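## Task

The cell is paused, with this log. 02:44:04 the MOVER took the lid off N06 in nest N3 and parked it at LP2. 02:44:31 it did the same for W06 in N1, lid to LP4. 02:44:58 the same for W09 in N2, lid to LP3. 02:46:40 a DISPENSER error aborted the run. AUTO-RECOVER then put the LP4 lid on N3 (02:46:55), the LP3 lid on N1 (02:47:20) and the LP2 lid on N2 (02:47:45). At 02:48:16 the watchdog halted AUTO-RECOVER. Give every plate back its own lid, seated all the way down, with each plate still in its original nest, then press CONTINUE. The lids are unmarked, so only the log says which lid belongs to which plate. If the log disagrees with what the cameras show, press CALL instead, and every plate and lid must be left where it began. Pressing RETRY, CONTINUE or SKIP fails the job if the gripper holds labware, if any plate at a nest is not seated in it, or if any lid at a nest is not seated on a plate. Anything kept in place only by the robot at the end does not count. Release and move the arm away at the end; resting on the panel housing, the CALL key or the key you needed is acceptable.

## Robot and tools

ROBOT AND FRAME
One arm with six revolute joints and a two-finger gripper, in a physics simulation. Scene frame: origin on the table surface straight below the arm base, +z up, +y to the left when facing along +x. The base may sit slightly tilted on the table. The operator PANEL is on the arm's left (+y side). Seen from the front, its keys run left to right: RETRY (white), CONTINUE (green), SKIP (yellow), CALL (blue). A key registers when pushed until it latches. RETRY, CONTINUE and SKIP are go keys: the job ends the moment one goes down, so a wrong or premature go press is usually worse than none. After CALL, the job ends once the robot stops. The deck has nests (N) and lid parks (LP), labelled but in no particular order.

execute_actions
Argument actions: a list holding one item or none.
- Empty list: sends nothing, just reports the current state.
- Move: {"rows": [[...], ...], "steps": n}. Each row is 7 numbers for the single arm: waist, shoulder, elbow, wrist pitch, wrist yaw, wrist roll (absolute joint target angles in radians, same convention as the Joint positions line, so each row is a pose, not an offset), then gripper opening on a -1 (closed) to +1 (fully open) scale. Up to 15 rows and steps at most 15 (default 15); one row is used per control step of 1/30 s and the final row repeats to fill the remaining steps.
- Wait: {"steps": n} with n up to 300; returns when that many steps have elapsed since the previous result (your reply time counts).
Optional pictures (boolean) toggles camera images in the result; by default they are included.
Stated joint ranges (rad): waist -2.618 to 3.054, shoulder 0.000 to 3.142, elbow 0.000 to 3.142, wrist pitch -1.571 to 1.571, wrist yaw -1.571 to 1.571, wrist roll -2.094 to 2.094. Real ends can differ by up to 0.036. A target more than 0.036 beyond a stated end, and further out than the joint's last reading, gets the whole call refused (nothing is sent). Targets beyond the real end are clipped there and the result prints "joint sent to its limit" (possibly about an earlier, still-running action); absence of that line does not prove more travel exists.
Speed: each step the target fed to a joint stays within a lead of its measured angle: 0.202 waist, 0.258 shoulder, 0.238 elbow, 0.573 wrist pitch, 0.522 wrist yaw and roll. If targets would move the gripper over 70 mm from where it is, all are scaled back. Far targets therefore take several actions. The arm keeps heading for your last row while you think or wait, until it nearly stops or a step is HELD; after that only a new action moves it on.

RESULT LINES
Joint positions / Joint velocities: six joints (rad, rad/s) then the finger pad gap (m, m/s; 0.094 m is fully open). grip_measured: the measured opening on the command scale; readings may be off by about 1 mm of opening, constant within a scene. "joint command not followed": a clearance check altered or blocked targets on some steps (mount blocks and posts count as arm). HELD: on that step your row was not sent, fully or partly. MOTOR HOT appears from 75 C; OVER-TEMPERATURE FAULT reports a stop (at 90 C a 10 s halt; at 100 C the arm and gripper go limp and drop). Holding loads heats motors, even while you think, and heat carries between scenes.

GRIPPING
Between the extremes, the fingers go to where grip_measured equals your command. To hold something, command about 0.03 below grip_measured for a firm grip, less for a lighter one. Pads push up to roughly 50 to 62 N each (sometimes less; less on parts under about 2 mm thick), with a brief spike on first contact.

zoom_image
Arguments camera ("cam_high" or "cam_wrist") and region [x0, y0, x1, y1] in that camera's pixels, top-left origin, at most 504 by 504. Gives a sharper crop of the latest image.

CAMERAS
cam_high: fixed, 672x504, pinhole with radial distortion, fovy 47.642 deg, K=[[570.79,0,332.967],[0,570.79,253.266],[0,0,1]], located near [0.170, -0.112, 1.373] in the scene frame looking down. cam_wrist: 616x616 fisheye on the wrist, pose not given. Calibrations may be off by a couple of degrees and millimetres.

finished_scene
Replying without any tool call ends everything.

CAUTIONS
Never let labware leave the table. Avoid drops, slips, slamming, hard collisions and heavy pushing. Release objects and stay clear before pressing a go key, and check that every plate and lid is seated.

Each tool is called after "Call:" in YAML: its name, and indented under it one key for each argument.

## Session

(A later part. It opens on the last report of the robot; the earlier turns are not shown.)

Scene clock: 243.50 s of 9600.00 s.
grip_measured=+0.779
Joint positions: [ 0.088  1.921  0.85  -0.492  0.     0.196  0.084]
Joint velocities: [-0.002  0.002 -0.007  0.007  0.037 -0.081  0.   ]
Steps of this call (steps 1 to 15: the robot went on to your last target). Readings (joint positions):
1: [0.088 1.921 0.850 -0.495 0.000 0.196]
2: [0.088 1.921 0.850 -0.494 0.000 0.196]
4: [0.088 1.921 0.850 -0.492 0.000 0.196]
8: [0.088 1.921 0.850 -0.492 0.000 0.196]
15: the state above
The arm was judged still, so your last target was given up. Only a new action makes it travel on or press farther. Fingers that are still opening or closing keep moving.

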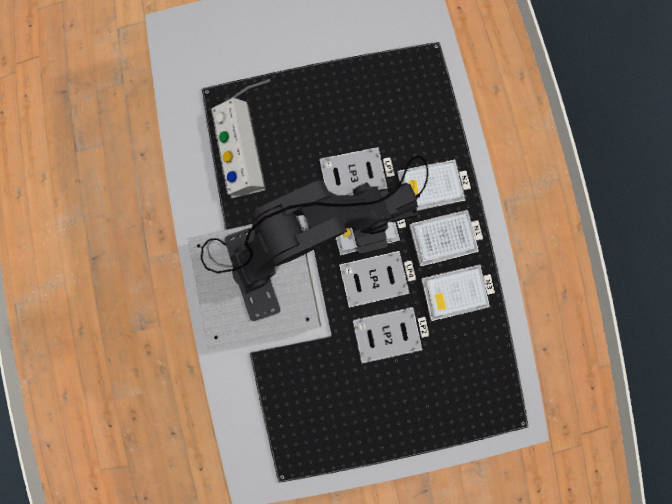

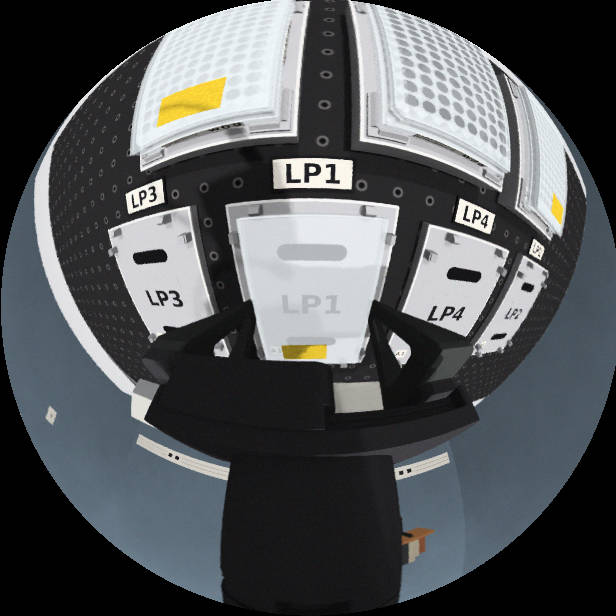

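Call:
execute_actions:
  actions:
    - {"rows": [[0.096, 1.932, 0.85, -0.468, 0.0, 0.2, 0.8], [0.096, 1.932, 0.85, -0.468, 0.0, 0.2, 0.83], [0.096, 1.932, 0.85, -0.468, 0.0, 0.2, 0.87], [0.096, 1.932, 0.85, -0.468, 0.0, 0.2, 0.93], [0.096, 1.932, 0.85, -0.468, 0.0, 0.2, 1.0]], "steps": 12}

Call:
zoom_image:
  camera: "cam_wrist"
  region: [215, 170, 410, 370]

Scene clock: 246.53 s of 9600.00 s.
grip_measured=+1.000
Joint positions: [ 0.088  1.921  0.85  -0.489  0.     0.196  0.094]
Joint velocities: [-0.007 -0.002  0.002  0.022 -0.022 -0.007  0.   ]
Steps of this call (steps 1 to 79: nothing new was sent; steps 80 to 91: all 12 steps of this action). Readings (joint positions):
80: [0.088 1.921 0.850 -0.492 0.000 0.196]
81: [0.088 1.921 0.850 -0.492 0.000 0.196]
83: [0.088 1.921 0.850 -0.491 0.000 0.196]
87: [0.088 1.921 0.850 -0.490 0.000 0.196]
91: the state above

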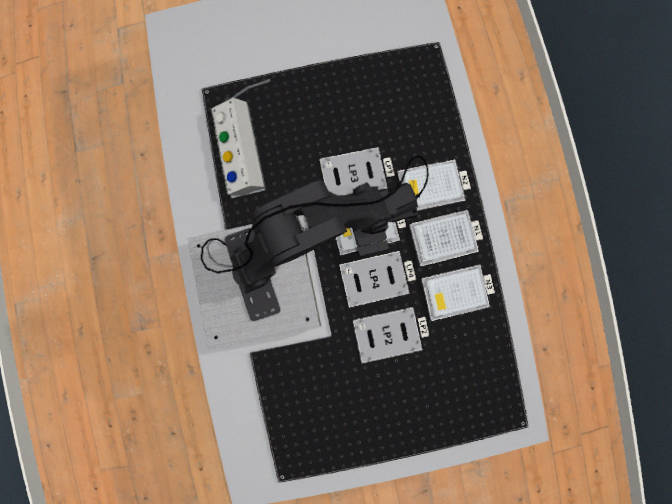

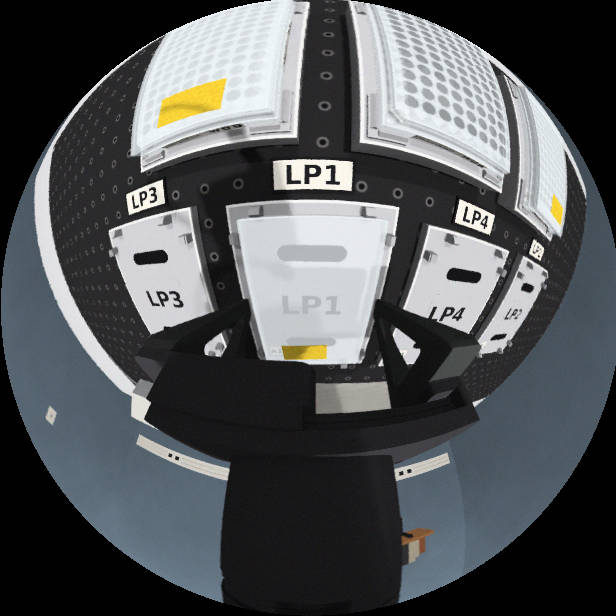

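Region (215, 170, 410, 370) of cam_wrist's 616x616 image, scaled by 2.520, with more detail than that image has; it fills the left 491 columns of this view, and the rest is white.

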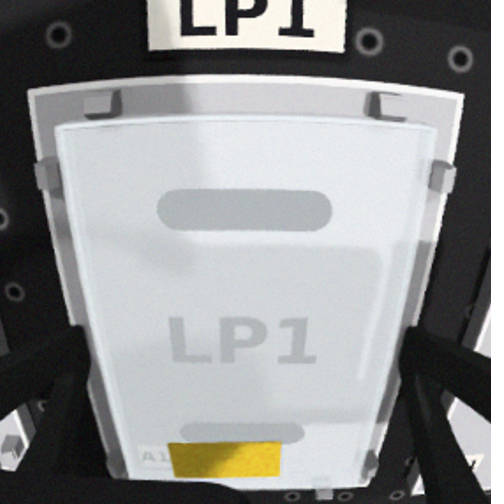

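Call:
execute_actions:
  actions:
    - {"rows": [[0.09, 1.76, 0.92, -0.70, 0.0, 0.2, 1.0]], "steps": 10}
  pictures: false

Call:
execute_actions:
  actions:
    - {"rows": [[-0.17, 2.1, 1.48, -0.92, 0.0, -0.05, 1.0]], "steps": 12}
  pictures: false

Call:
execute_actions:
  actions:
    - {"rows": [[-0.42, 2.43, 2.0, -1.085, 0.0, -0.31, 1.0]], "steps": 15}
  pictures: false

Call:
execute_actions:
  actions:
    - {"steps": 20}

Call:
zoom_image:
  camera: "cam_wrist"
  region: [225, 195, 400, 365]

Scene clock: 254.70 s of 9600.00 s.
grip_measured=+1.000
Joint positions: [ 0.088  1.769  0.911 -0.653  0.     0.196  0.094]
Joint velocities: [-0.002 -0.002  0.002 -0.33  -0.022  0.022  0.   ]
Steps of this call (steps 1 to 15: the robot went on to your last target; steps 16 to 90: nothing new was sent; then 4.83 s passed at rest; steps 91 to 100: all 10 steps of this action). Readings (joint positions):
91: [0.088 1.910 0.856 -0.514 0.000 0.196]
92: [0.088 1.884 0.861 -0.556 0.000 0.196]
94: [0.088 1.819 0.878 -0.612 0.000 0.196]
98: [0.088 1.769 0.910 -0.642 0.000 0.196]
100: the state above

Scene clock: 255.10 s of 9600.00 s.
grip_measured=+1.000
Joint positions: [-0.186  2.114  1.47  -0.859  0.006 -0.025  0.094]
Joint velocities: [ 0.159 -0.154  0.056 -0.139 -0.037 -0.183  0.   ]
Steps of this call (steps 1 to 12: all 12 steps of this action). Readings (joint positions):
1: [0.066 1.802 0.951 -0.718 -0.011 0.157]
2: [0.021 1.871 1.027 -0.785 -0.019 0.115]
4: [-0.089 2.025 1.191 -0.826 -0.016 0.059]
8: [-0.197 2.144 1.423 -0.846 0.003 0.000]
12: the state above

Scene clock: 255.60 s of 9600.00 s.
grip_measured=+1.000
Joint positions: [-0.443  2.457  1.978 -1.048  0.01  -0.289  0.094]
Joint velocities: [ 0.242 -0.007 -0.012 -0.125 -0.051 -0.095  0.   ]
Steps of this call (steps 1 to 15: all 15 steps of this action). Readings (joint positions):
1: [-0.194 2.134 1.505 -0.903 -0.002 -0.059]
2: [-0.213 2.177 1.567 -0.944 -0.010 -0.097]
4: [-0.281 2.286 1.697 -0.973 -0.013 -0.154]
8: [-0.423 2.459 1.936 -1.007 -0.003 -0.241]
15: the state above

Scene clock: 256.27 s of 9600.00 s.
grip_measured=+1.000
Joint positions: [-0.417  2.457  1.978 -1.068  0.005 -0.303  0.094]
Joint velocities: [-0.007 -0.007 -0.002 -0.081  0.022 -0.022  0.   ]
Steps of this call (steps 1 to 20: the robot went on to your last target). Readings (joint positions):
1: [-0.435 2.457 1.978 -1.052 0.010 -0.292]
2: [-0.428 2.457 1.978 -1.056 0.008 -0.294]
4: [-0.419 2.457 1.978 -1.061 0.006 -0.298]
8: [-0.417 2.457 1.978 -1.066 0.005 -0.301]
20: the state above

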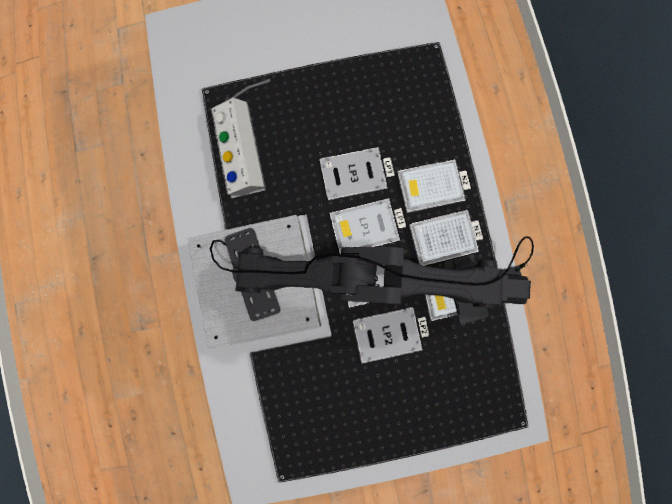

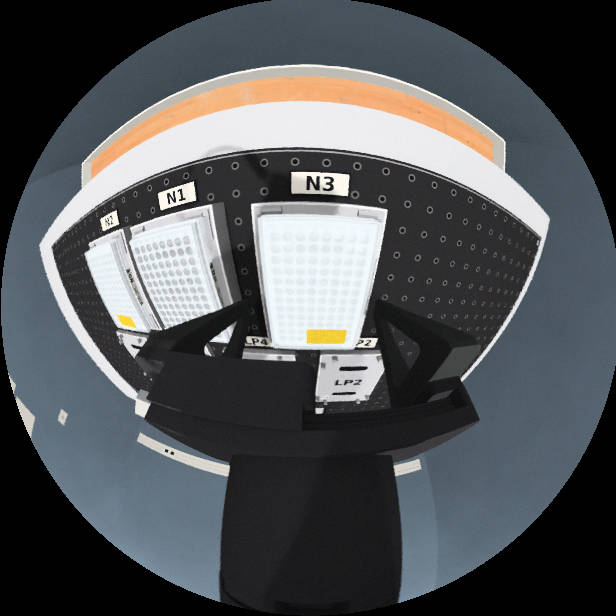

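Region (225, 195, 400, 365) of cam_wrist's 616x616 image, scaled by 2.880, with more detail than that image has; it fills the top 490 rows of this view, and the rest is white.

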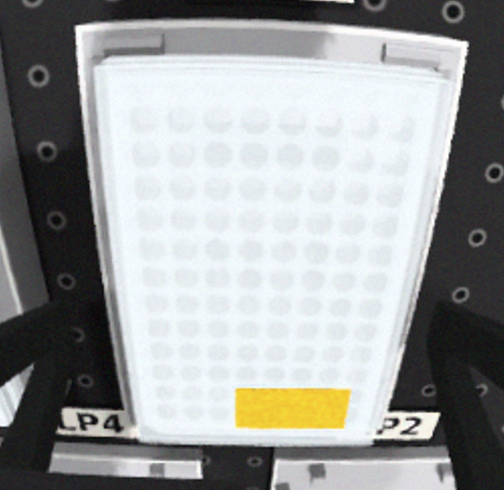

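Call:
execute_actions:
  actions:
    - {"rows": [[-0.432, 2.43, 1.93, -1.0, 0.0, -0.26, 0.0]], "steps": 15}
  pictures: false

Call:
execute_actions:
  actions:
    - {"rows": [[-0.432, 2.43, 1.915, -0.985, 0.0, -0.26, 0.0], [-0.432, 2.43, 1.905, -0.975, 0.0, -0.26, 0.0], [-0.432, 2.43, 1.895, -0.965, 0.0, -0.26, 0.0], [-0.432, 2.43, 1.89, -0.96, 0.0, -0.26, 0.0]], "steps": 15}

Call:
zoom_image:
  camera: "cam_wrist"
  region: [215, 190, 400, 370]

Scene clock: 265.23 s of 9600.00 s.
grip_measured=+0.002
Joint positions: [-0.425  2.453  1.934 -1.023  0.005 -0.268  0.047]
Joint velocities: [-0.012  0.007 -0.007 -0.007  0.037 -0.081 -0.001]
Steps of this call (steps 1 to 15: the robot went on to your last target; steps 16 to 90: nothing new was sent; then 5.47 s passed at rest; steps 91 to 105: all 15 steps of this action). Readings (joint positions):
91: [-0.417 2.456 1.971 -1.060 0.005 -0.298]
92: [-0.418 2.453 1.961 -1.049 0.005 -0.292]
94: [-0.420 2.453 1.945 -1.038 0.005 -0.283]
98: [-0.424 2.453 1.934 -1.033 0.005 -0.273]
105: the state above

Scene clock: 265.73 s of 9600.00 s.
grip_measured=+0.001
Joint positions: [-0.425  2.452  1.902 -0.983  0.004 -0.266  0.047]
Joint velocities: [ 0.002 -0.007 -0.012  0.022 -0.022 -0.007  0.   ]
Steps of this call (steps 1 to 15: all 15 steps of this action). Readings (joint positions):
1: [-0.425 2.453 1.933 -1.020 0.005 -0.268]
2: [-0.425 2.453 1.928 -1.014 0.005 -0.267]
4: [-0.425 2.453 1.915 -1.000 0.005 -0.267]
8: [-0.425 2.452 1.902 -0.989 0.004 -0.266]
15: the state above

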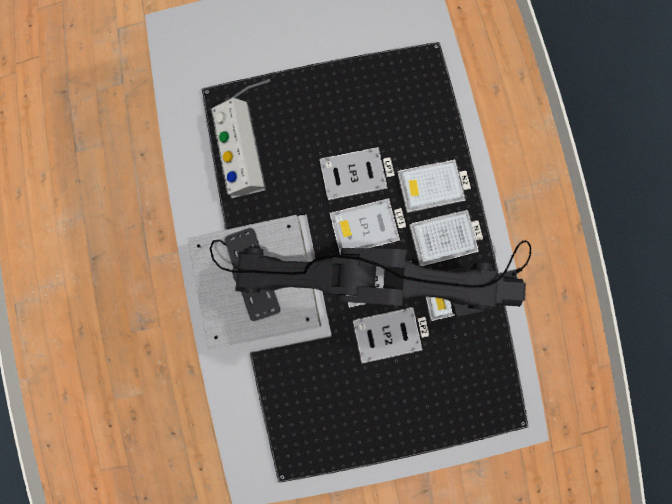

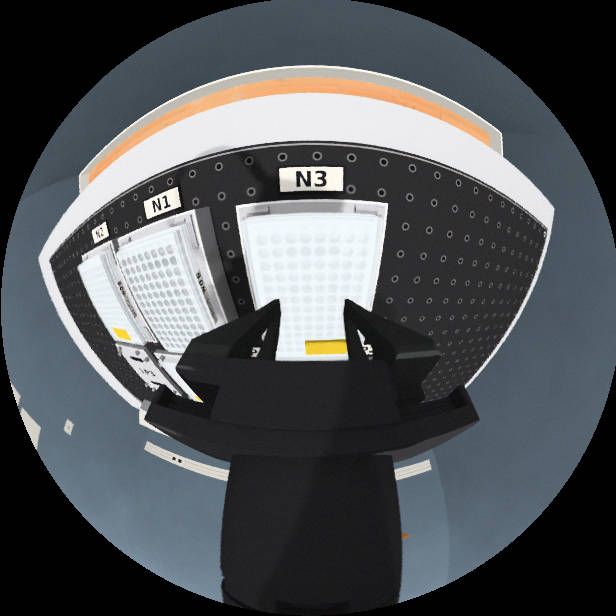

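Region (215, 190, 400, 370) of cam_wrist's 616x616 image, scaled by 2.724, with more detail than that image has; it fills the top 490 rows of this view, and the rest is white.

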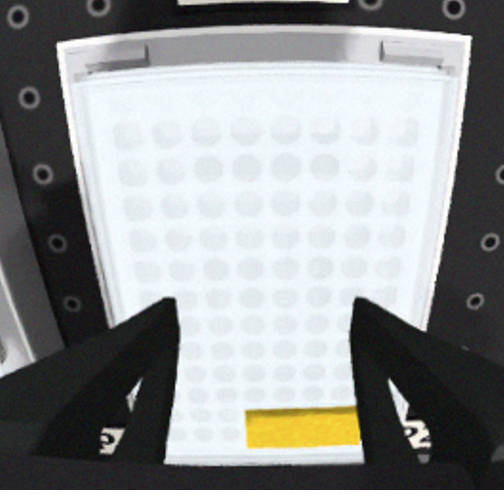

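Call:
execute_actions:
  actions: []

Scene clock: 275.93 s of 9600.00 s.
grip_measured=+0.001
Joint positions: [-0.425  2.452  1.902 -0.981  0.004 -0.266  0.047]
Joint velocities: [ 0.002 -0.002  0.002  0.007 -0.11  -0.007 -0.001]
Steps of this call (steps 1 to 15: the robot went on to your last target; steps 16 to 90: nothing new was sent; then 7.20 s passed at rest). Readings (joint positions):
1: [-0.425 2.452 1.902 -0.982 0.004 -0.266]
2: [-0.425 2.452 1.902 -0.982 0.004 -0.266]
4: [-0.425 2.452 1.902 -0.982 0.004 -0.266]
8: [-0.425 2.452 1.902 -0.981 0.004 -0.266]
90: the state above
The arm was judged still, so your last target was given up. Only a new action makes it travel on or press farther. Fingers that are still opening or closing keep moving.

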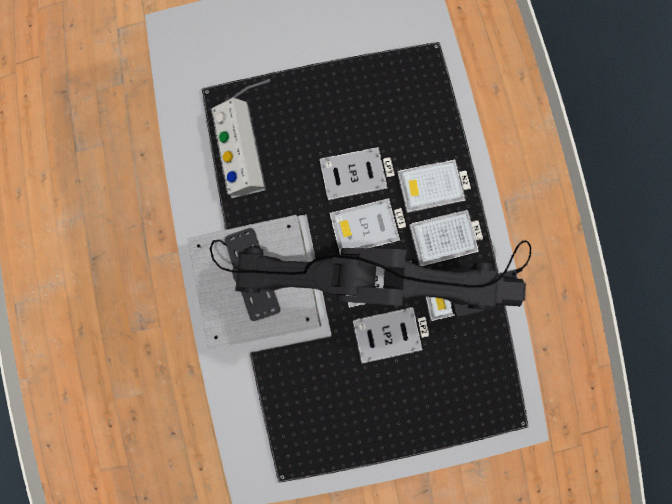

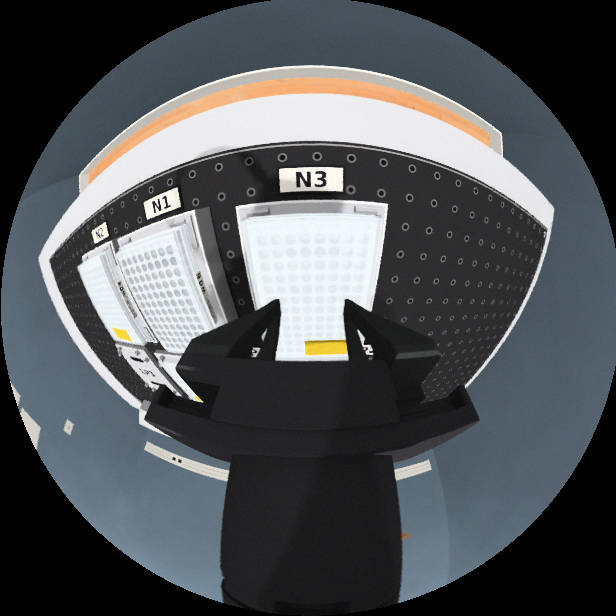

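Call:
execute_actions:
  actions:
    - {"rows": [[-0.431, 2.43, 1.98, -1.06, 0, -0.266, 0.0],[-0.431, 2.43, 1.98, -1.06, 0, -0.266, 0.0],[-0.431, 2.43, 1.98, -1.06, 0, -0.266, 0.0],[-0.431, 2.43, 1.98, -1.06, 0, -0.266, 0.0],[-0.431, 2.43, 1.98, -1.06, 0, -0.266, 0.0],[-0.431, 2.43, 1.98, -1.06, 0, -0.266, 0.0],[-0.431, 2.43, 1.98, -1.06, 0, -0.266, 0.3],[-0.431, 2.43, 1.98, -1.06, 0, -0.266, 0.6],[-0.431, 2.43, 1.98, -1.06, 0, -0.266, 1.0]], "steps": 15}
  pictures: false

Call:
execute_actions:
  actions:
    - {"steps": 20}

Scene clock: 278.93 s of 9600.00 s.
grip_measured=+1.000
Joint positions: [-0.425  2.453  1.959 -1.041  0.004 -0.266  0.094]
Joint velocities: [ 0.012 -0.002 -0.007 -0.051 -0.095  0.007  0.   ]
Steps of this call (steps 1 to 75: nothing new was sent; steps 76 to 90: all 15 steps of this action). Readings (joint positions):
76: [-0.425 2.452 1.910 -0.992 0.004 -0.266]
77: [-0.425 2.453 1.921 -1.006 0.004 -0.266]
79: [-0.425 2.453 1.944 -1.022 0.004 -0.266]
83: [-0.425 2.453 1.959 -1.028 0.004 -0.266]
90: the state above

Scene clock: 279.60 s of 9600.00 s.
grip_measured=+1.000
Joint positions: [-0.425  2.453  1.959 -1.044  0.004 -0.266  0.094]
Joint velocities: [-0.007 -0.002 -0.012  0.022 -0.007 -0.022  0.   ]
Steps of this call (steps 1 to 15: the robot went on to your last target; steps 16 to 20: nothing new was sent). Readings (joint positions):
1: [-0.425 2.453 1.959 -1.042 0.004 -0.266]
2: [-0.425 2.453 1.959 -1.042 0.004 -0.266]
4: [-0.425 2.453 1.959 -1.043 0.004 -0.266]
8: [-0.425 2.453 1.959 -1.043 0.004 -0.266]
20: the state above
The arm was judged still, so your last target was given up. Only a new action makes it travel on or press farther. Fingers that are still opening or closing keep moving.

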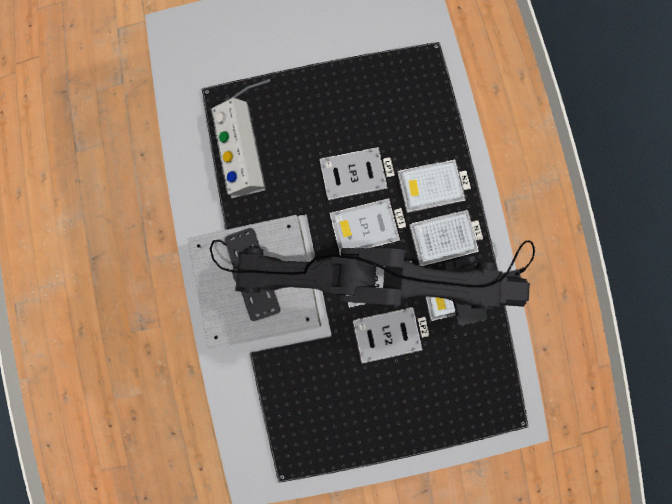

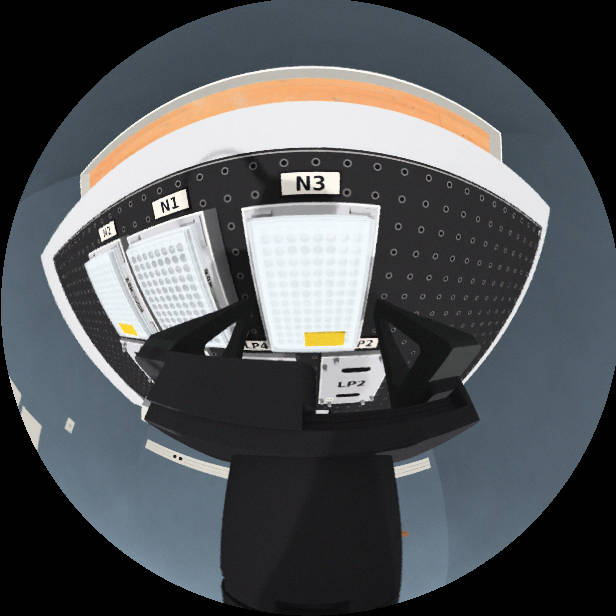

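Call:
execute_actions:
  actions:
    - {"rows": [[-0.431, 2.43, 1.95, -1.03, 0, -0.266, 1.0],[-0.431, 2.43, 1.94, -1.02, 0, -0.266, 1.0],[-0.431, 2.43, 1.93, -1.01, 0, -0.266, 1.0],[-0.431, 2.43, 1.92, -1.0, 0, -0.266, 1.0],[-0.431, 2.43, 1.91, -0.99, 0, -0.266, 1.0],[-0.431, 2.43, 1.90, -0.98, 0, -0.266, 1.0],[-0.431, 2.43, 1.89, -0.97, 0, -0.266, 1.0],[-0.431, 2.43, 1.88, -0.96, 0, -0.266, 1.0],[-0.431, 2.43, 1.876, -0.95, 0, -0.266, 1.0],[-0.431, 2.43, 1.876, -0.94, 0, -0.266, 1.0]], "steps": 15}
  pictures: false

Call:
execute_actions:
  actions:
    - {"steps": 20}

Scene clock: 282.83 s of 9600.00 s.
grip_measured=+1.000
Joint positions: [-0.425  2.453  1.879 -0.975  0.004 -0.266  0.094]
Joint velocities: [ 0.007 -0.007 -0.017  0.154 -0.007  0.066  0.   ]
Steps of this call (steps 1 to 82: nothing new was sent; steps 83 to 97: all 15 steps of this action). Readings (joint positions):
83: [-0.425 2.453 1.959 -1.044 0.004 -0.266]
84: [-0.425 2.453 1.957 -1.042 0.004 -0.266]
86: [-0.425 2.453 1.947 -1.034 0.004 -0.266]
90: [-0.425 2.453 1.906 -1.009 0.004 -0.266]
97: the state above

Scene clock: 283.50 s of 9600.00 s.
grip_measured=+1.000
Joint positions: [-0.425  2.453  1.879 -0.961  0.004 -0.266  0.094]
Joint velocities: [ 0.022 -0.002 -0.012  0.037 -0.007 -0.11   0.   ]
Steps of this call (steps 1 to 20: the robot went on to your last target). Readings (joint positions):
1: [-0.425 2.453 1.879 -0.972 0.004 -0.266]
2: [-0.425 2.453 1.879 -0.969 0.004 -0.266]
4: [-0.425 2.453 1.879 -0.966 0.004 -0.266]
8: [-0.425 2.453 1.879 -0.963 0.004 -0.266]
20: the state above

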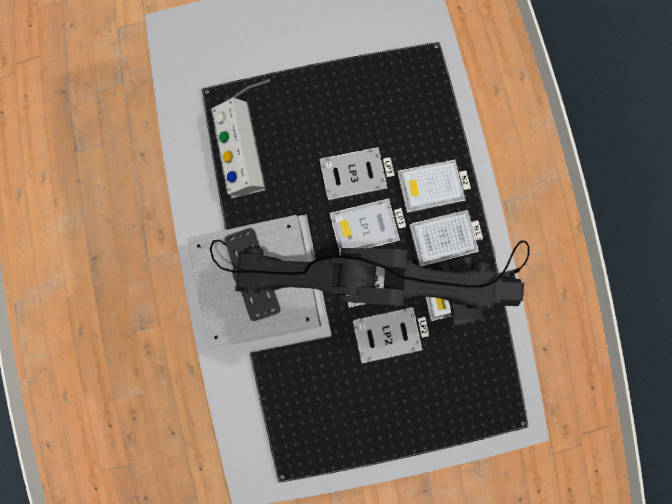

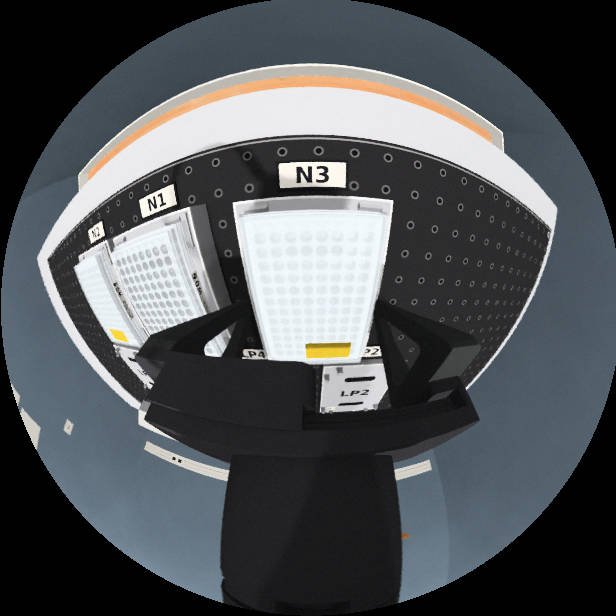

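Now close the gripper gradually.

Call:
execute_actions:
  actions:
    - {"rows": [[-0.431, 2.43, 1.876, -0.94, 0, -0.266, 0.95],[-0.431, 2.43, 1.876, -0.94, 0, -0.266, 0.92],[-0.431, 2.43, 1.876, -0.94, 0, -0.266, 0.89],[-0.431, 2.43, 1.876, -0.94, 0, -0.266, 0.87],[-0.431, 2.43, 1.876, -0.94, 0, -0.266, 0.85],[-0.431, 2.43, 1.876, -0.94, 0, -0.266, 0.83],[-0.431, 2.43, 1.876, -0.94, 0, -0.266, 0.82],[-0.431, 2.43, 1.876, -0.94, 0, -0.266, 0.81],[-0.431, 2.43, 1.876, -0.94, 0, -0.266, 0.80],[-0.431, 2.43, 1.876, -0.94, 0, -0.266, 0.79],[-0.431, 2.43, 1.876, -0.94, 0, -0.266, 0.78],[-0.431, 2.43, 1.876, -0.94, 0, -0.266, 0.77],[-0.431, 2.43, 1.876, -0.94, 0, -0.266, 0.76]], "steps": 15}
  pictures: false

Call:
execute_actions:
  actions:
    - {"steps": 10}
  pictures: false

Scene clock: 287.73 s of 9600.00 s.
grip_measured=+0.779
Joint positions: [-0.426  2.453  1.879 -0.96   0.006 -0.266  0.084]
Joint velocities: [ 0.007  0.002 -0.002 -0.037  0.007 -0.051 -0.001]
Steps of this call (steps 1 to 15: the robot went on to your last target; steps 16 to 90: nothing new was sent; then 0.73 s passed at rest; steps 91 to 105: all 15 steps of this action). Readings (joint positions):
91: [-0.425 2.453 1.879 -0.961 0.004 -0.266]
92: [-0.425 2.453 1.879 -0.961 0.004 -0.266]
94: [-0.425 2.453 1.879 -0.961 0.004 -0.266]
98: [-0.426 2.453 1.879 -0.960 0.006 -0.266]
105: the state above

Scene clock: 288.07 s of 9600.00 s.
grip_measured=+0.779
Joint positions: [-0.426  2.453  1.879 -0.96   0.006 -0.266  0.084]
Joint velocities: [ 0.017  0.002 -0.007  0.007  0.11  -0.11  -0.   ]
Steps of this call (steps 1 to 10: the robot went on to your last target). Readings (joint positions):
1: [-0.426 2.453 1.879 -0.960 0.006 -0.266]
2: [-0.426 2.453 1.879 -0.960 0.006 -0.266]
4: [-0.426 2.453 1.879 -0.960 0.006 -0.266]
8: [-0.426 2.453 1.879 -0.960 0.006 -0.266]
10: the state above

Call:
execute_actions:
  actions:
    - {"rows": [[-0.431, 2.43, 1.90, -0.97, 0, -0.266, 0.75],[-0.431, 2.43, 1.915, -0.985, 0, -0.266, 0.75],[-0.431, 2.43, 1.93, -1.0, 0, -0.266, 0.75],[-0.431, 2.43, 1.945, -1.015, 0, -0.266, 0.75],[-0.431, 2.43, 1.96, -1.03, 0, -0.266, 0.75],[-0.431, 2.43, 1.975, -1.045, 0, -0.266, 0.75],[-0.431, 2.43, 1.99, -1.06, 0, -0.266, 0.75],[-0.431, 2.43, 2.005, -1.075, 0, -0.266, 0.75],[-0.431, 2.43, 2.02, -1.09, 0, -0.266, 0.75],[-0.431, 2.43, 2.035, -1.105, 0, -0.266, 0.75],[-0.431, 2.43, 2.05, -1.12, 0, -0.266, 0.75]], "steps": 15}
  pictures: false

Call:
execute_actions:
  actions:
    - {"steps": 15}

Scene clock: 291.93 s of 9600.00 s.
grip_measured=+0.778
Joint positions: [-0.426  2.453  2.029 -1.073  0.006 -0.266  0.084]
Joint velocities: [ 0.002 -0.012  0.017 -0.139  0.007 -0.022  0.001]
Steps of this call (steps 1 to 15: the robot went on to your last target; steps 16 to 90: nothing new was sent; then 0.37 s passed at rest; steps 91 to 105: all 15 steps of this action). Readings (joint positions):
91: [-0.426 2.453 1.879 -0.960 0.006 -0.266]
92: [-0.426 2.453 1.880 -0.961 0.006 -0.266]
94: [-0.426 2.453 1.891 -0.973 0.006 -0.266]
98: [-0.426 2.453 1.949 -1.015 0.006 -0.266]
105: the state above

Scene clock: 292.43 s of 9600.00 s.
grip_measured=+0.778
Joint positions: [-0.426  2.453  2.029 -1.103  0.006 -0.266  0.084]
Joint velocities: [-0.002 -0.007  0.007  0.037  0.007 -0.051 -0.001]
Steps of this call (steps 1 to 15: the robot went on to your last target). Readings (joint positions):
1: [-0.426 2.453 2.029 -1.078 0.006 -0.266]
2: [-0.426 2.453 2.029 -1.084 0.006 -0.266]
4: [-0.426 2.453 2.029 -1.093 0.006 -0.266]
8: [-0.426 2.453 2.029 -1.100 0.006 -0.266]
15: the state above

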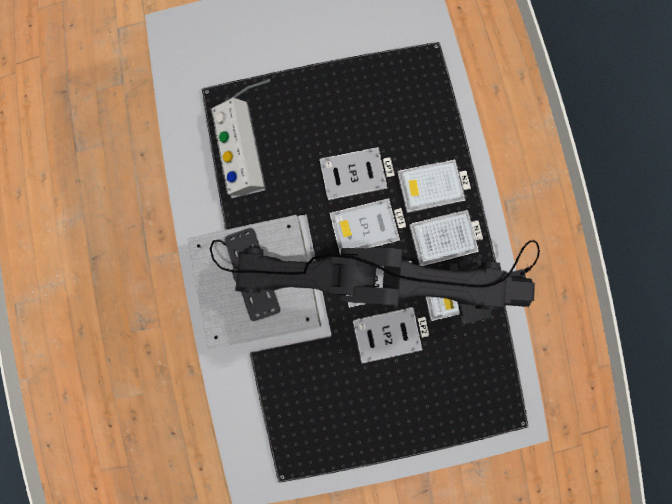

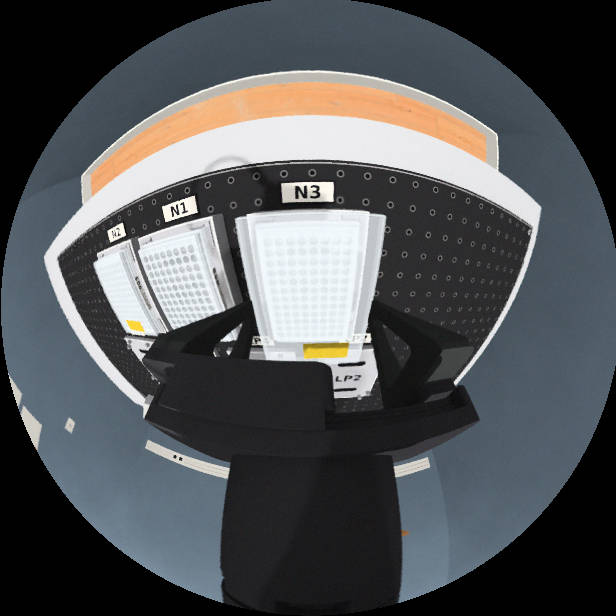

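Call:
execute_actions:
  actions:
    - {"rows": [[-0.42, 2.415, 2.03, -1.124, 0, -0.26, 0.75],[-0.40, 2.40, 2.03, -1.139, 0, -0.245, 0.75],[-0.38, 2.385, 2.03, -1.154, 0, -0.228, 0.75],[-0.36, 2.37, 2.02, -1.159, 0, -0.21, 0.75],[-0.34, 2.355, 2.0, -1.154, 0, -0.193, 0.75],[-0.32, 2.34, 1.98, -1.149, 0, -0.176, 0.75],[-0.30, 2.325, 1.96, -1.144, 0, -0.158, 0.75],[-0.28, 2.31, 1.94, -1.139, 0, -0.141, 0.75],[-0.26, 2.31, 1.92, -1.121, 0, -0.124, 0.75],[-0.24, 2.31, 1.90, -1.101, 0, -0.106, 0.75],[-0.22, 2.31, 1.88, -1.081, 0, -0.089, 0.75],[-0.20, 2.31, 1.86, -1.061, 0, -0.072, 0.75],[-0.18, 2.31, 1.84, -1.041, 0, -0.055, 0.75],[-0.16, 2.31, 1.82, -1.015, 0, -0.038, 0.75],[-0.139, 2.31, 1.81, -0.99, 0, -0.02, 0.75]], "steps": 15}
  pictures: false

Call:
execute_actions:
  actions:
    - {"steps": 25}

Scene clock: 315.37 s of 9600.00 s.
grip_measured=+0.778
Joint positions: [-0.169  2.32   1.855 -1.069  0.003 -0.096  0.084]
Joint velocities: [ 0.574 -0.002 -0.603  0.403 -0.081  0.447 -0.001]
Steps of this call (steps 1 to 15: the robot went on to your last target; steps 16 to 90: nothing new was sent; then 19.43 s passed at rest; steps 91 to 105: all 15 steps of this action). Readings (joint positions):
91: [-0.426 2.453 2.029 -1.104 0.006 -0.266]
92: [-0.424 2.452 2.029 -1.106 0.006 -0.264]
94: [-0.414 2.444 2.027 -1.117 0.007 -0.251]
98: [-0.345 2.381 1.976 -1.122 0.008 -0.203]
105: the state above

Scene clock: 316.20 s of 9600.00 s.
grip_measured=+0.778
Joint positions: [-0.134  2.321  1.808 -1.012 -0.004 -0.027  0.084]
Joint velocities: [-0.017 -0.012 -0.002 -0.022  0.095 -0.081  0.   ]
Steps of this call (steps 1 to 25: the robot went on to your last target). Readings (joint positions):
1: [-0.151 2.320 1.836 -1.056 0.002 -0.082]
2: [-0.136 2.320 1.821 -1.050 0.000 -0.072]
4: [-0.120 2.321 1.809 -1.043 -0.003 -0.056]
8: [-0.127 2.321 1.808 -1.025 -0.004 -0.039]
25: the state above

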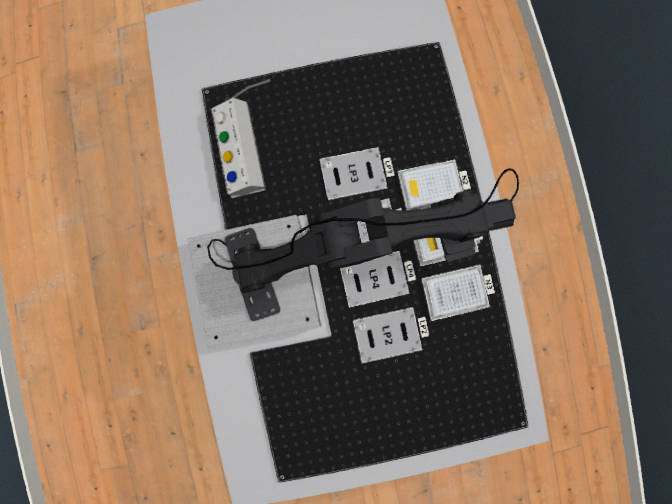

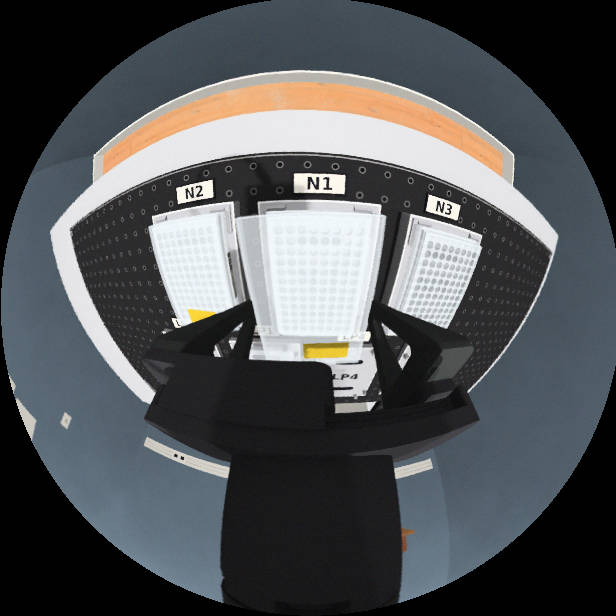

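Call:
execute_actions:
  actions:
    - {"rows": [[-0.145, 2.315, 1.80, -1.0, 0, -0.02, 0.75],[-0.150, 2.32, 1.795, -0.99, 0, -0.02, 0.75],[-0.153, 2.325, 1.79, -0.98, 0, -0.02, 0.75],[-0.153, 2.33, 1.785, -0.97, 0, -0.02, 0.75],[-0.153, 2.335, 1.78, -0.96, 0, -0.02, 0.75],[-0.153, 2.338, 1.778, -0.95, 0, -0.02, 0.75],[-0.153, 2.338, 1.778, -0.94, 0, -0.02, 0.75]], "steps": 15}
  pictures: false

Call:
execute_actions:
  actions:
    - {"steps": 20}

Scene clock: 319.87 s of 9600.00 s.
grip_measured=+0.778
Joint positions: [-0.147  2.335  1.784 -0.967 -0.004 -0.027  0.084]
Joint velocities: [ 0.002  0.002  0.007  0.081 -0.037 -0.066 -0.001]
Steps of this call (steps 1 to 15: the robot went on to your last target; steps 16 to 90: nothing new was sent; then 0.17 s passed at rest; steps 91 to 105: all 15 steps of this action). Readings (joint positions):
91: [-0.134 2.321 1.808 -1.012 -0.004 -0.027]
92: [-0.135 2.321 1.808 -1.012 -0.004 -0.027]
94: [-0.137 2.321 1.804 -1.006 -0.004 -0.027]
98: [-0.145 2.325 1.788 -0.985 -0.004 -0.027]
105: the state above

Scene clock: 320.53 s of 9600.00 s.
grip_measured=+0.778
Joint positions: [-0.147  2.335  1.784 -0.962 -0.004 -0.027  0.084]
Joint velocities: [-0.002  0.007  0.007 -0.007 -0.066 -0.037 -0.001]
Steps of this call (steps 1 to 15: the robot went on to your last target; steps 16 to 20: nothing new was sent). Readings (joint positions):
1: [-0.147 2.335 1.784 -0.966 -0.004 -0.027]
2: [-0.147 2.335 1.784 -0.965 -0.004 -0.027]
4: [-0.147 2.335 1.784 -0.964 -0.004 -0.027]
8: [-0.147 2.335 1.784 -0.962 -0.004 -0.027]
20: the state above
The arm was judged still, so your last target was given up. Only a new action makes it travel on or press farther. Fingers that are still opening or closing keep moving.

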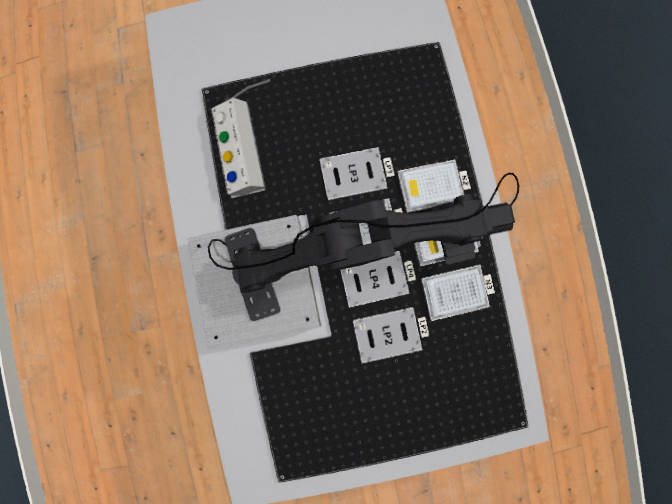

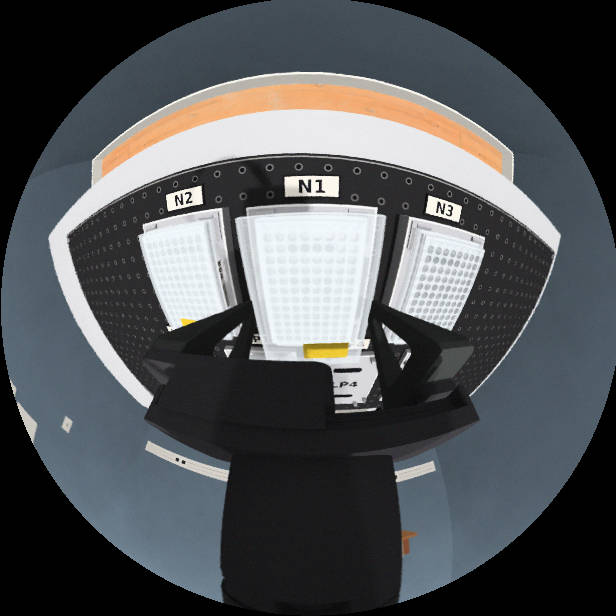

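Call:
execute_actions:
  actions:
    - {"rows": [[-0.153, 2.343, 1.776, -0.94, 0, -0.02, 0.75],[-0.153, 2.348, 1.773, -0.935, 0, -0.02, 0.75],[-0.153, 2.353, 1.77, -0.93, 0, -0.02, 0.75],[-0.153, 2.358, 1.767, -0.925, 0, -0.02, 0.75],[-0.153, 2.362, 1.764, -0.92, 0, -0.02, 0.75],[-0.153, 2.365, 1.761, -0.918, 0, -0.02, 0.75]], "steps": 15}
  pictures: false

Call:
execute_actions:
  actions:
    - {"steps": 20}

Scene clock: 323.83 s of 9600.00 s.
grip_measured=+0.778
Joint positions: [-0.147  2.365  1.765 -0.942 -0.004 -0.026  0.084]
Joint velocities: [-0.002 -0.007  0.012  0.007  0.051 -0.022  0.   ]
Steps of this call (steps 1 to 84: nothing new was sent; steps 85 to 99: all 15 steps of this action). Readings (joint positions):
85: [-0.147 2.335 1.784 -0.962 -0.004 -0.026]
86: [-0.147 2.335 1.784 -0.961 -0.004 -0.026]
88: [-0.147 2.336 1.784 -0.958 -0.004 -0.026]
92: [-0.147 2.349 1.776 -0.943 -0.004 -0.026]
99: the state above

Scene clock: 324.50 s of 9600.00 s.
grip_measured=+0.778
Joint positions: [-0.147  2.365  1.765 -0.939 -0.004 -0.026  0.084]
Joint velocities: [-0.017 -0.017  0.007 -0.007 -0.022  0.022 -0.   ]
Steps of this call (steps 1 to 15: the robot went on to your last target; steps 16 to 20: nothing new was sent). Readings (joint positions):
1: [-0.147 2.365 1.765 -0.941 -0.004 -0.026]
2: [-0.147 2.365 1.765 -0.941 -0.004 -0.026]
4: [-0.147 2.365 1.765 -0.940 -0.004 -0.026]
8: [-0.147 2.365 1.765 -0.939 -0.004 -0.026]
20: the state above
The arm was judged still, so your last target was given up. Only a new action makes it travel on or press farther. Fingers that are still opening or closing keep moving.

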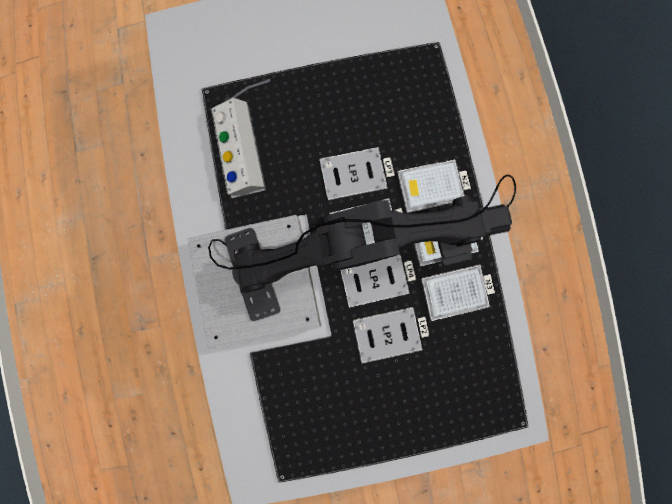

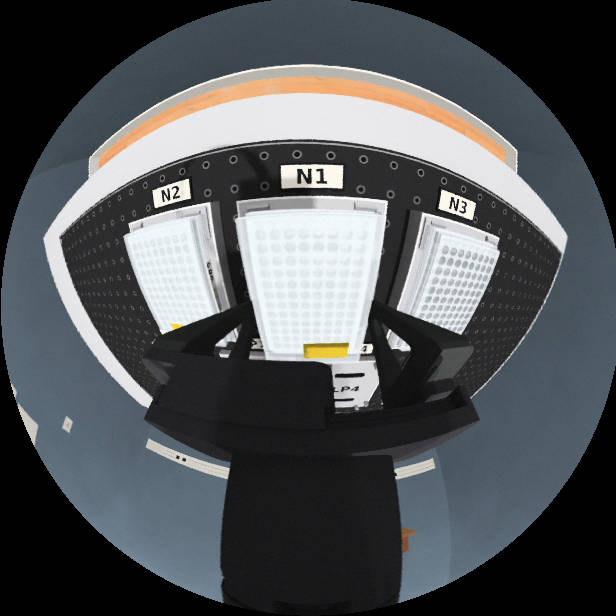

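Call:
zoom_image:
  camera: "cam_wrist"
  region: [215, 190, 400, 370]

Region (215, 190, 400, 370) of cam_wrist's 616x616 image, scaled by 2.724, with more detail than that image has; it fills the top 490 rows of this view, and the rest is white.

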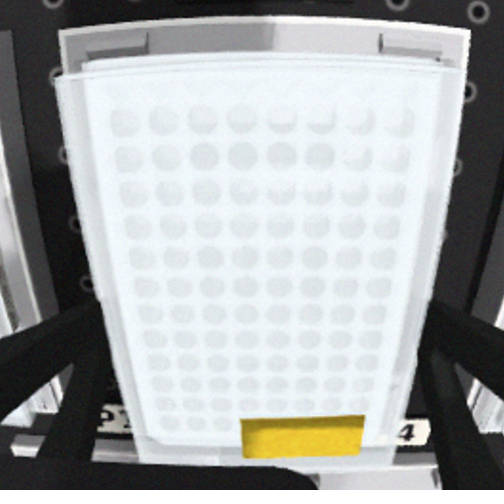

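Call:
execute_actions:
  actions:
    - {"rows": [[-0.153, 2.365, 1.761, -0.911, 0, -0.02, 0.75]], "steps": 15}
  pictures: false

Call:
execute_actions:
  actions:
    - {"steps": 15}

Call:
zoom_image:
  camera: "cam_wrist"
  region: [215, 190, 400, 370]

Scene clock: 337.70 s of 9600.00 s.
grip_measured=+0.778
Joint positions: [-0.147  2.365  1.765 -0.933 -0.004 -0.026  0.084]
Joint velocities: [ 0.002  0.002  0.017 -0.007  0.037 -0.022  0.001]
Steps of this call (steps 1 to 90: nothing new was sent; then 9.70 s passed at rest; steps 91 to 105: all 15 steps of this action). Readings (joint positions):
91: [-0.147 2.365 1.765 -0.938 -0.004 -0.026]
92: [-0.147 2.365 1.765 -0.937 -0.004 -0.026]
94: [-0.147 2.365 1.765 -0.935 -0.004 -0.026]
98: [-0.147 2.365 1.765 -0.933 -0.004 -0.026]
105: the state above

Scene clock: 338.20 s of 9600.00 s.
grip_measured=+0.778
Joint positions: [-0.147  2.365  1.765 -0.932 -0.004 -0.026  0.084]
Joint velocities: [-0.012  0.002 -0.007 -0.081 -0.037 -0.051 -0.   ]
Steps of this call (steps 1 to 15: the robot went on to your last target). Readings (joint positions):
1: [-0.147 2.365 1.765 -0.933 -0.004 -0.026]
2: [-0.147 2.365 1.765 -0.933 -0.004 -0.026]
4: [-0.147 2.365 1.765 -0.932 -0.004 -0.026]
8: [-0.147 2.365 1.765 -0.932 -0.004 -0.026]
15: the state above
The arm was judged still, so your last target was given up. Only a new action makes it travel on or press farther. Fingers that are still opening or closing keep moving.

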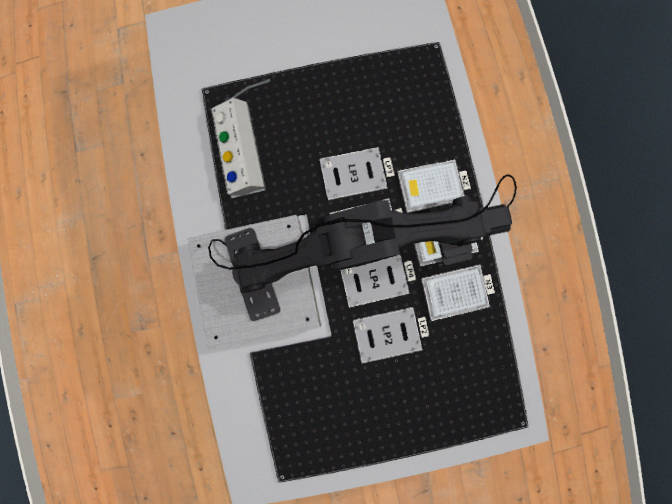

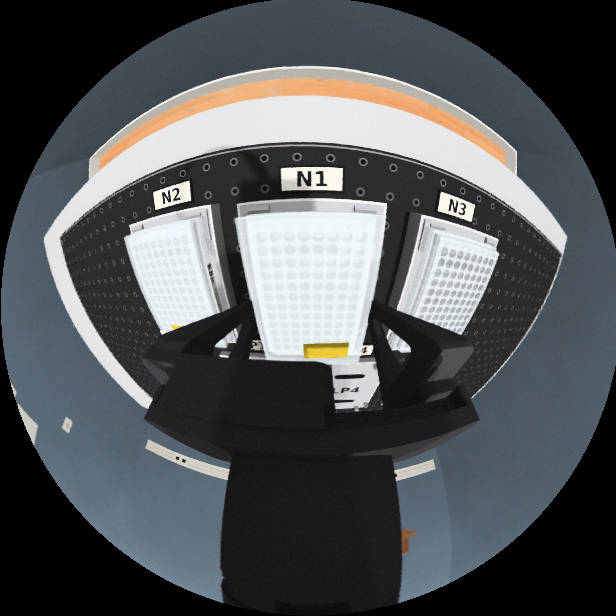

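Region (215, 190, 400, 370) of cam_wrist's 616x616 image, scaled by 2.724, with more detail than that image has; it fills the top 490 rows of this view, and the rest is white.

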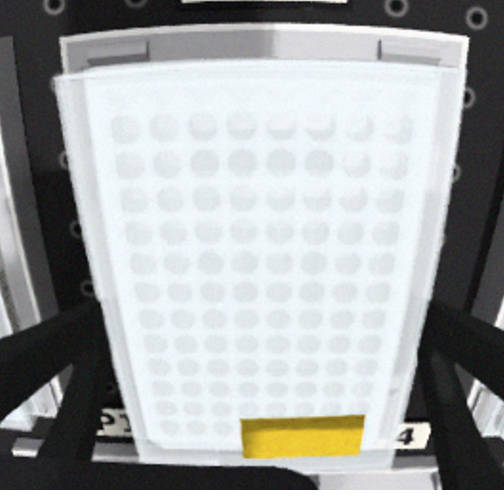

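Call:
execute_actions:
  actions:
    - {"rows": [[-0.153, 2.368, 1.759, -0.908, 0, -0.02, 0.75],[-0.153, 2.370, 1.758, -0.906, 0, -0.02, 0.75],[-0.153, 2.372, 1.757, -0.904, 0, -0.02, 0.75],[-0.153, 2.374, 1.756, -0.902, 0, -0.02, 0.75],[-0.153, 2.376, 1.755, -0.90, 0, -0.02, 0.75],[-0.153, 2.378, 1.754, -0.898, 0, -0.02, 0.75],[-0.153, 2.379, 1.753, -0.896, 0, -0.02, 0.75],[-0.153, 2.380, 1.752, -0.894, 0, -0.02, 0.75],[-0.153, 2.381, 1.751, -0.892, 0, -0.02, 0.75],[-0.153, 2.381, 1.750, -0.89, 0, -0.02, 0.75]], "steps": 15}
  pictures: false

Call:
execute_actions:
  actions:
    - {"steps": 20}

Call:
zoom_image:
  camera: "cam_wrist"
  region: [215, 190, 400, 370]

Scene clock: 342.43 s of 9600.00 s.
grip_measured=+0.778
Joint positions: [-0.147  2.365  1.765 -0.914 -0.004 -0.026  0.084]
Joint velocities: [-0.007 -0.027 -0.002  0.007 -0.095 -0.022 -0.   ]
Steps of this call (steps 1 to 90: nothing new was sent; then 0.73 s passed at rest; steps 91 to 105: all 15 steps of this action). Readings (joint positions):
91: [-0.147 2.365 1.765 -0.932 -0.004 -0.026]
92: [-0.147 2.365 1.765 -0.932 -0.004 -0.026]
94: [-0.147 2.365 1.765 -0.929 -0.004 -0.026]
98: [-0.147 2.365 1.765 -0.923 -0.004 -0.026]
105: the state above

Scene clock: 343.10 s of 9600.00 s.
grip_measured=+0.778
Joint positions: [-0.147  2.365  1.765 -0.912 -0.004 -0.026  0.084]
Joint velocities: [ 0.002  0.002 -0.007 -0.007 -0.037 -0.022 -0.001]
Steps of this call (steps 1 to 15: the robot went on to your last target; steps 16 to 20: nothing new was sent). Readings (joint positions):
1: [-0.147 2.365 1.765 -0.914 -0.004 -0.026]
2: [-0.147 2.365 1.765 -0.913 -0.004 -0.026]
4: [-0.147 2.365 1.765 -0.912 -0.004 -0.026]
8: [-0.147 2.365 1.765 -0.912 -0.004 -0.026]
20: the state above
The arm was judged still, so your last target was given up. Only a new action makes it travel on or press farther. Fingers that are still opening or closing keep moving.

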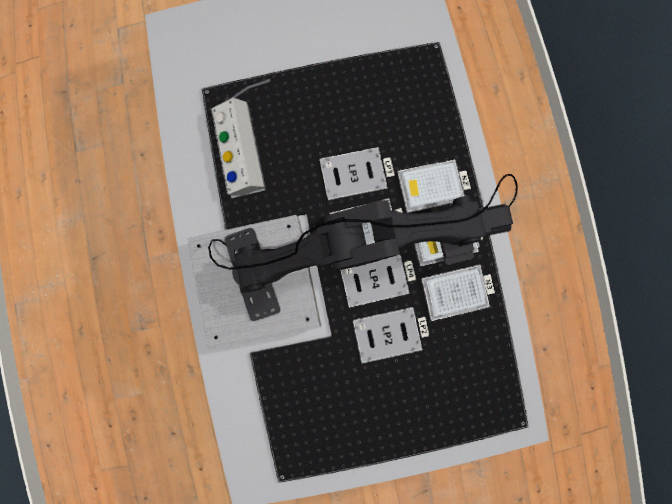

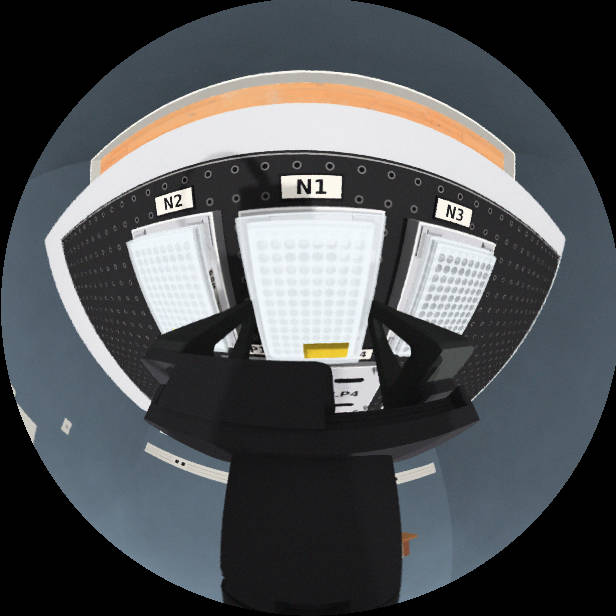

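Region (215, 190, 400, 370) of cam_wrist's 616x616 image, scaled by 2.724, with more detail than that image has; it fills the top 490 rows of this view, and the rest is white.

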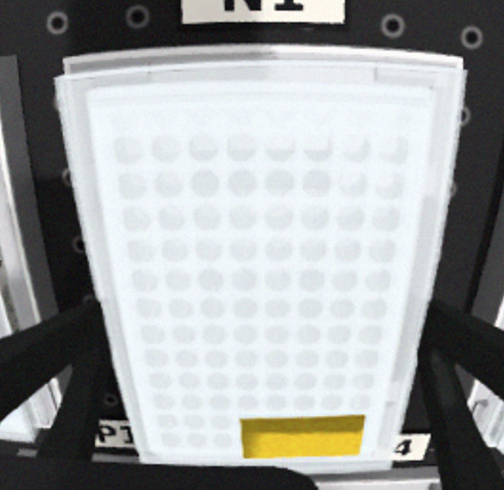

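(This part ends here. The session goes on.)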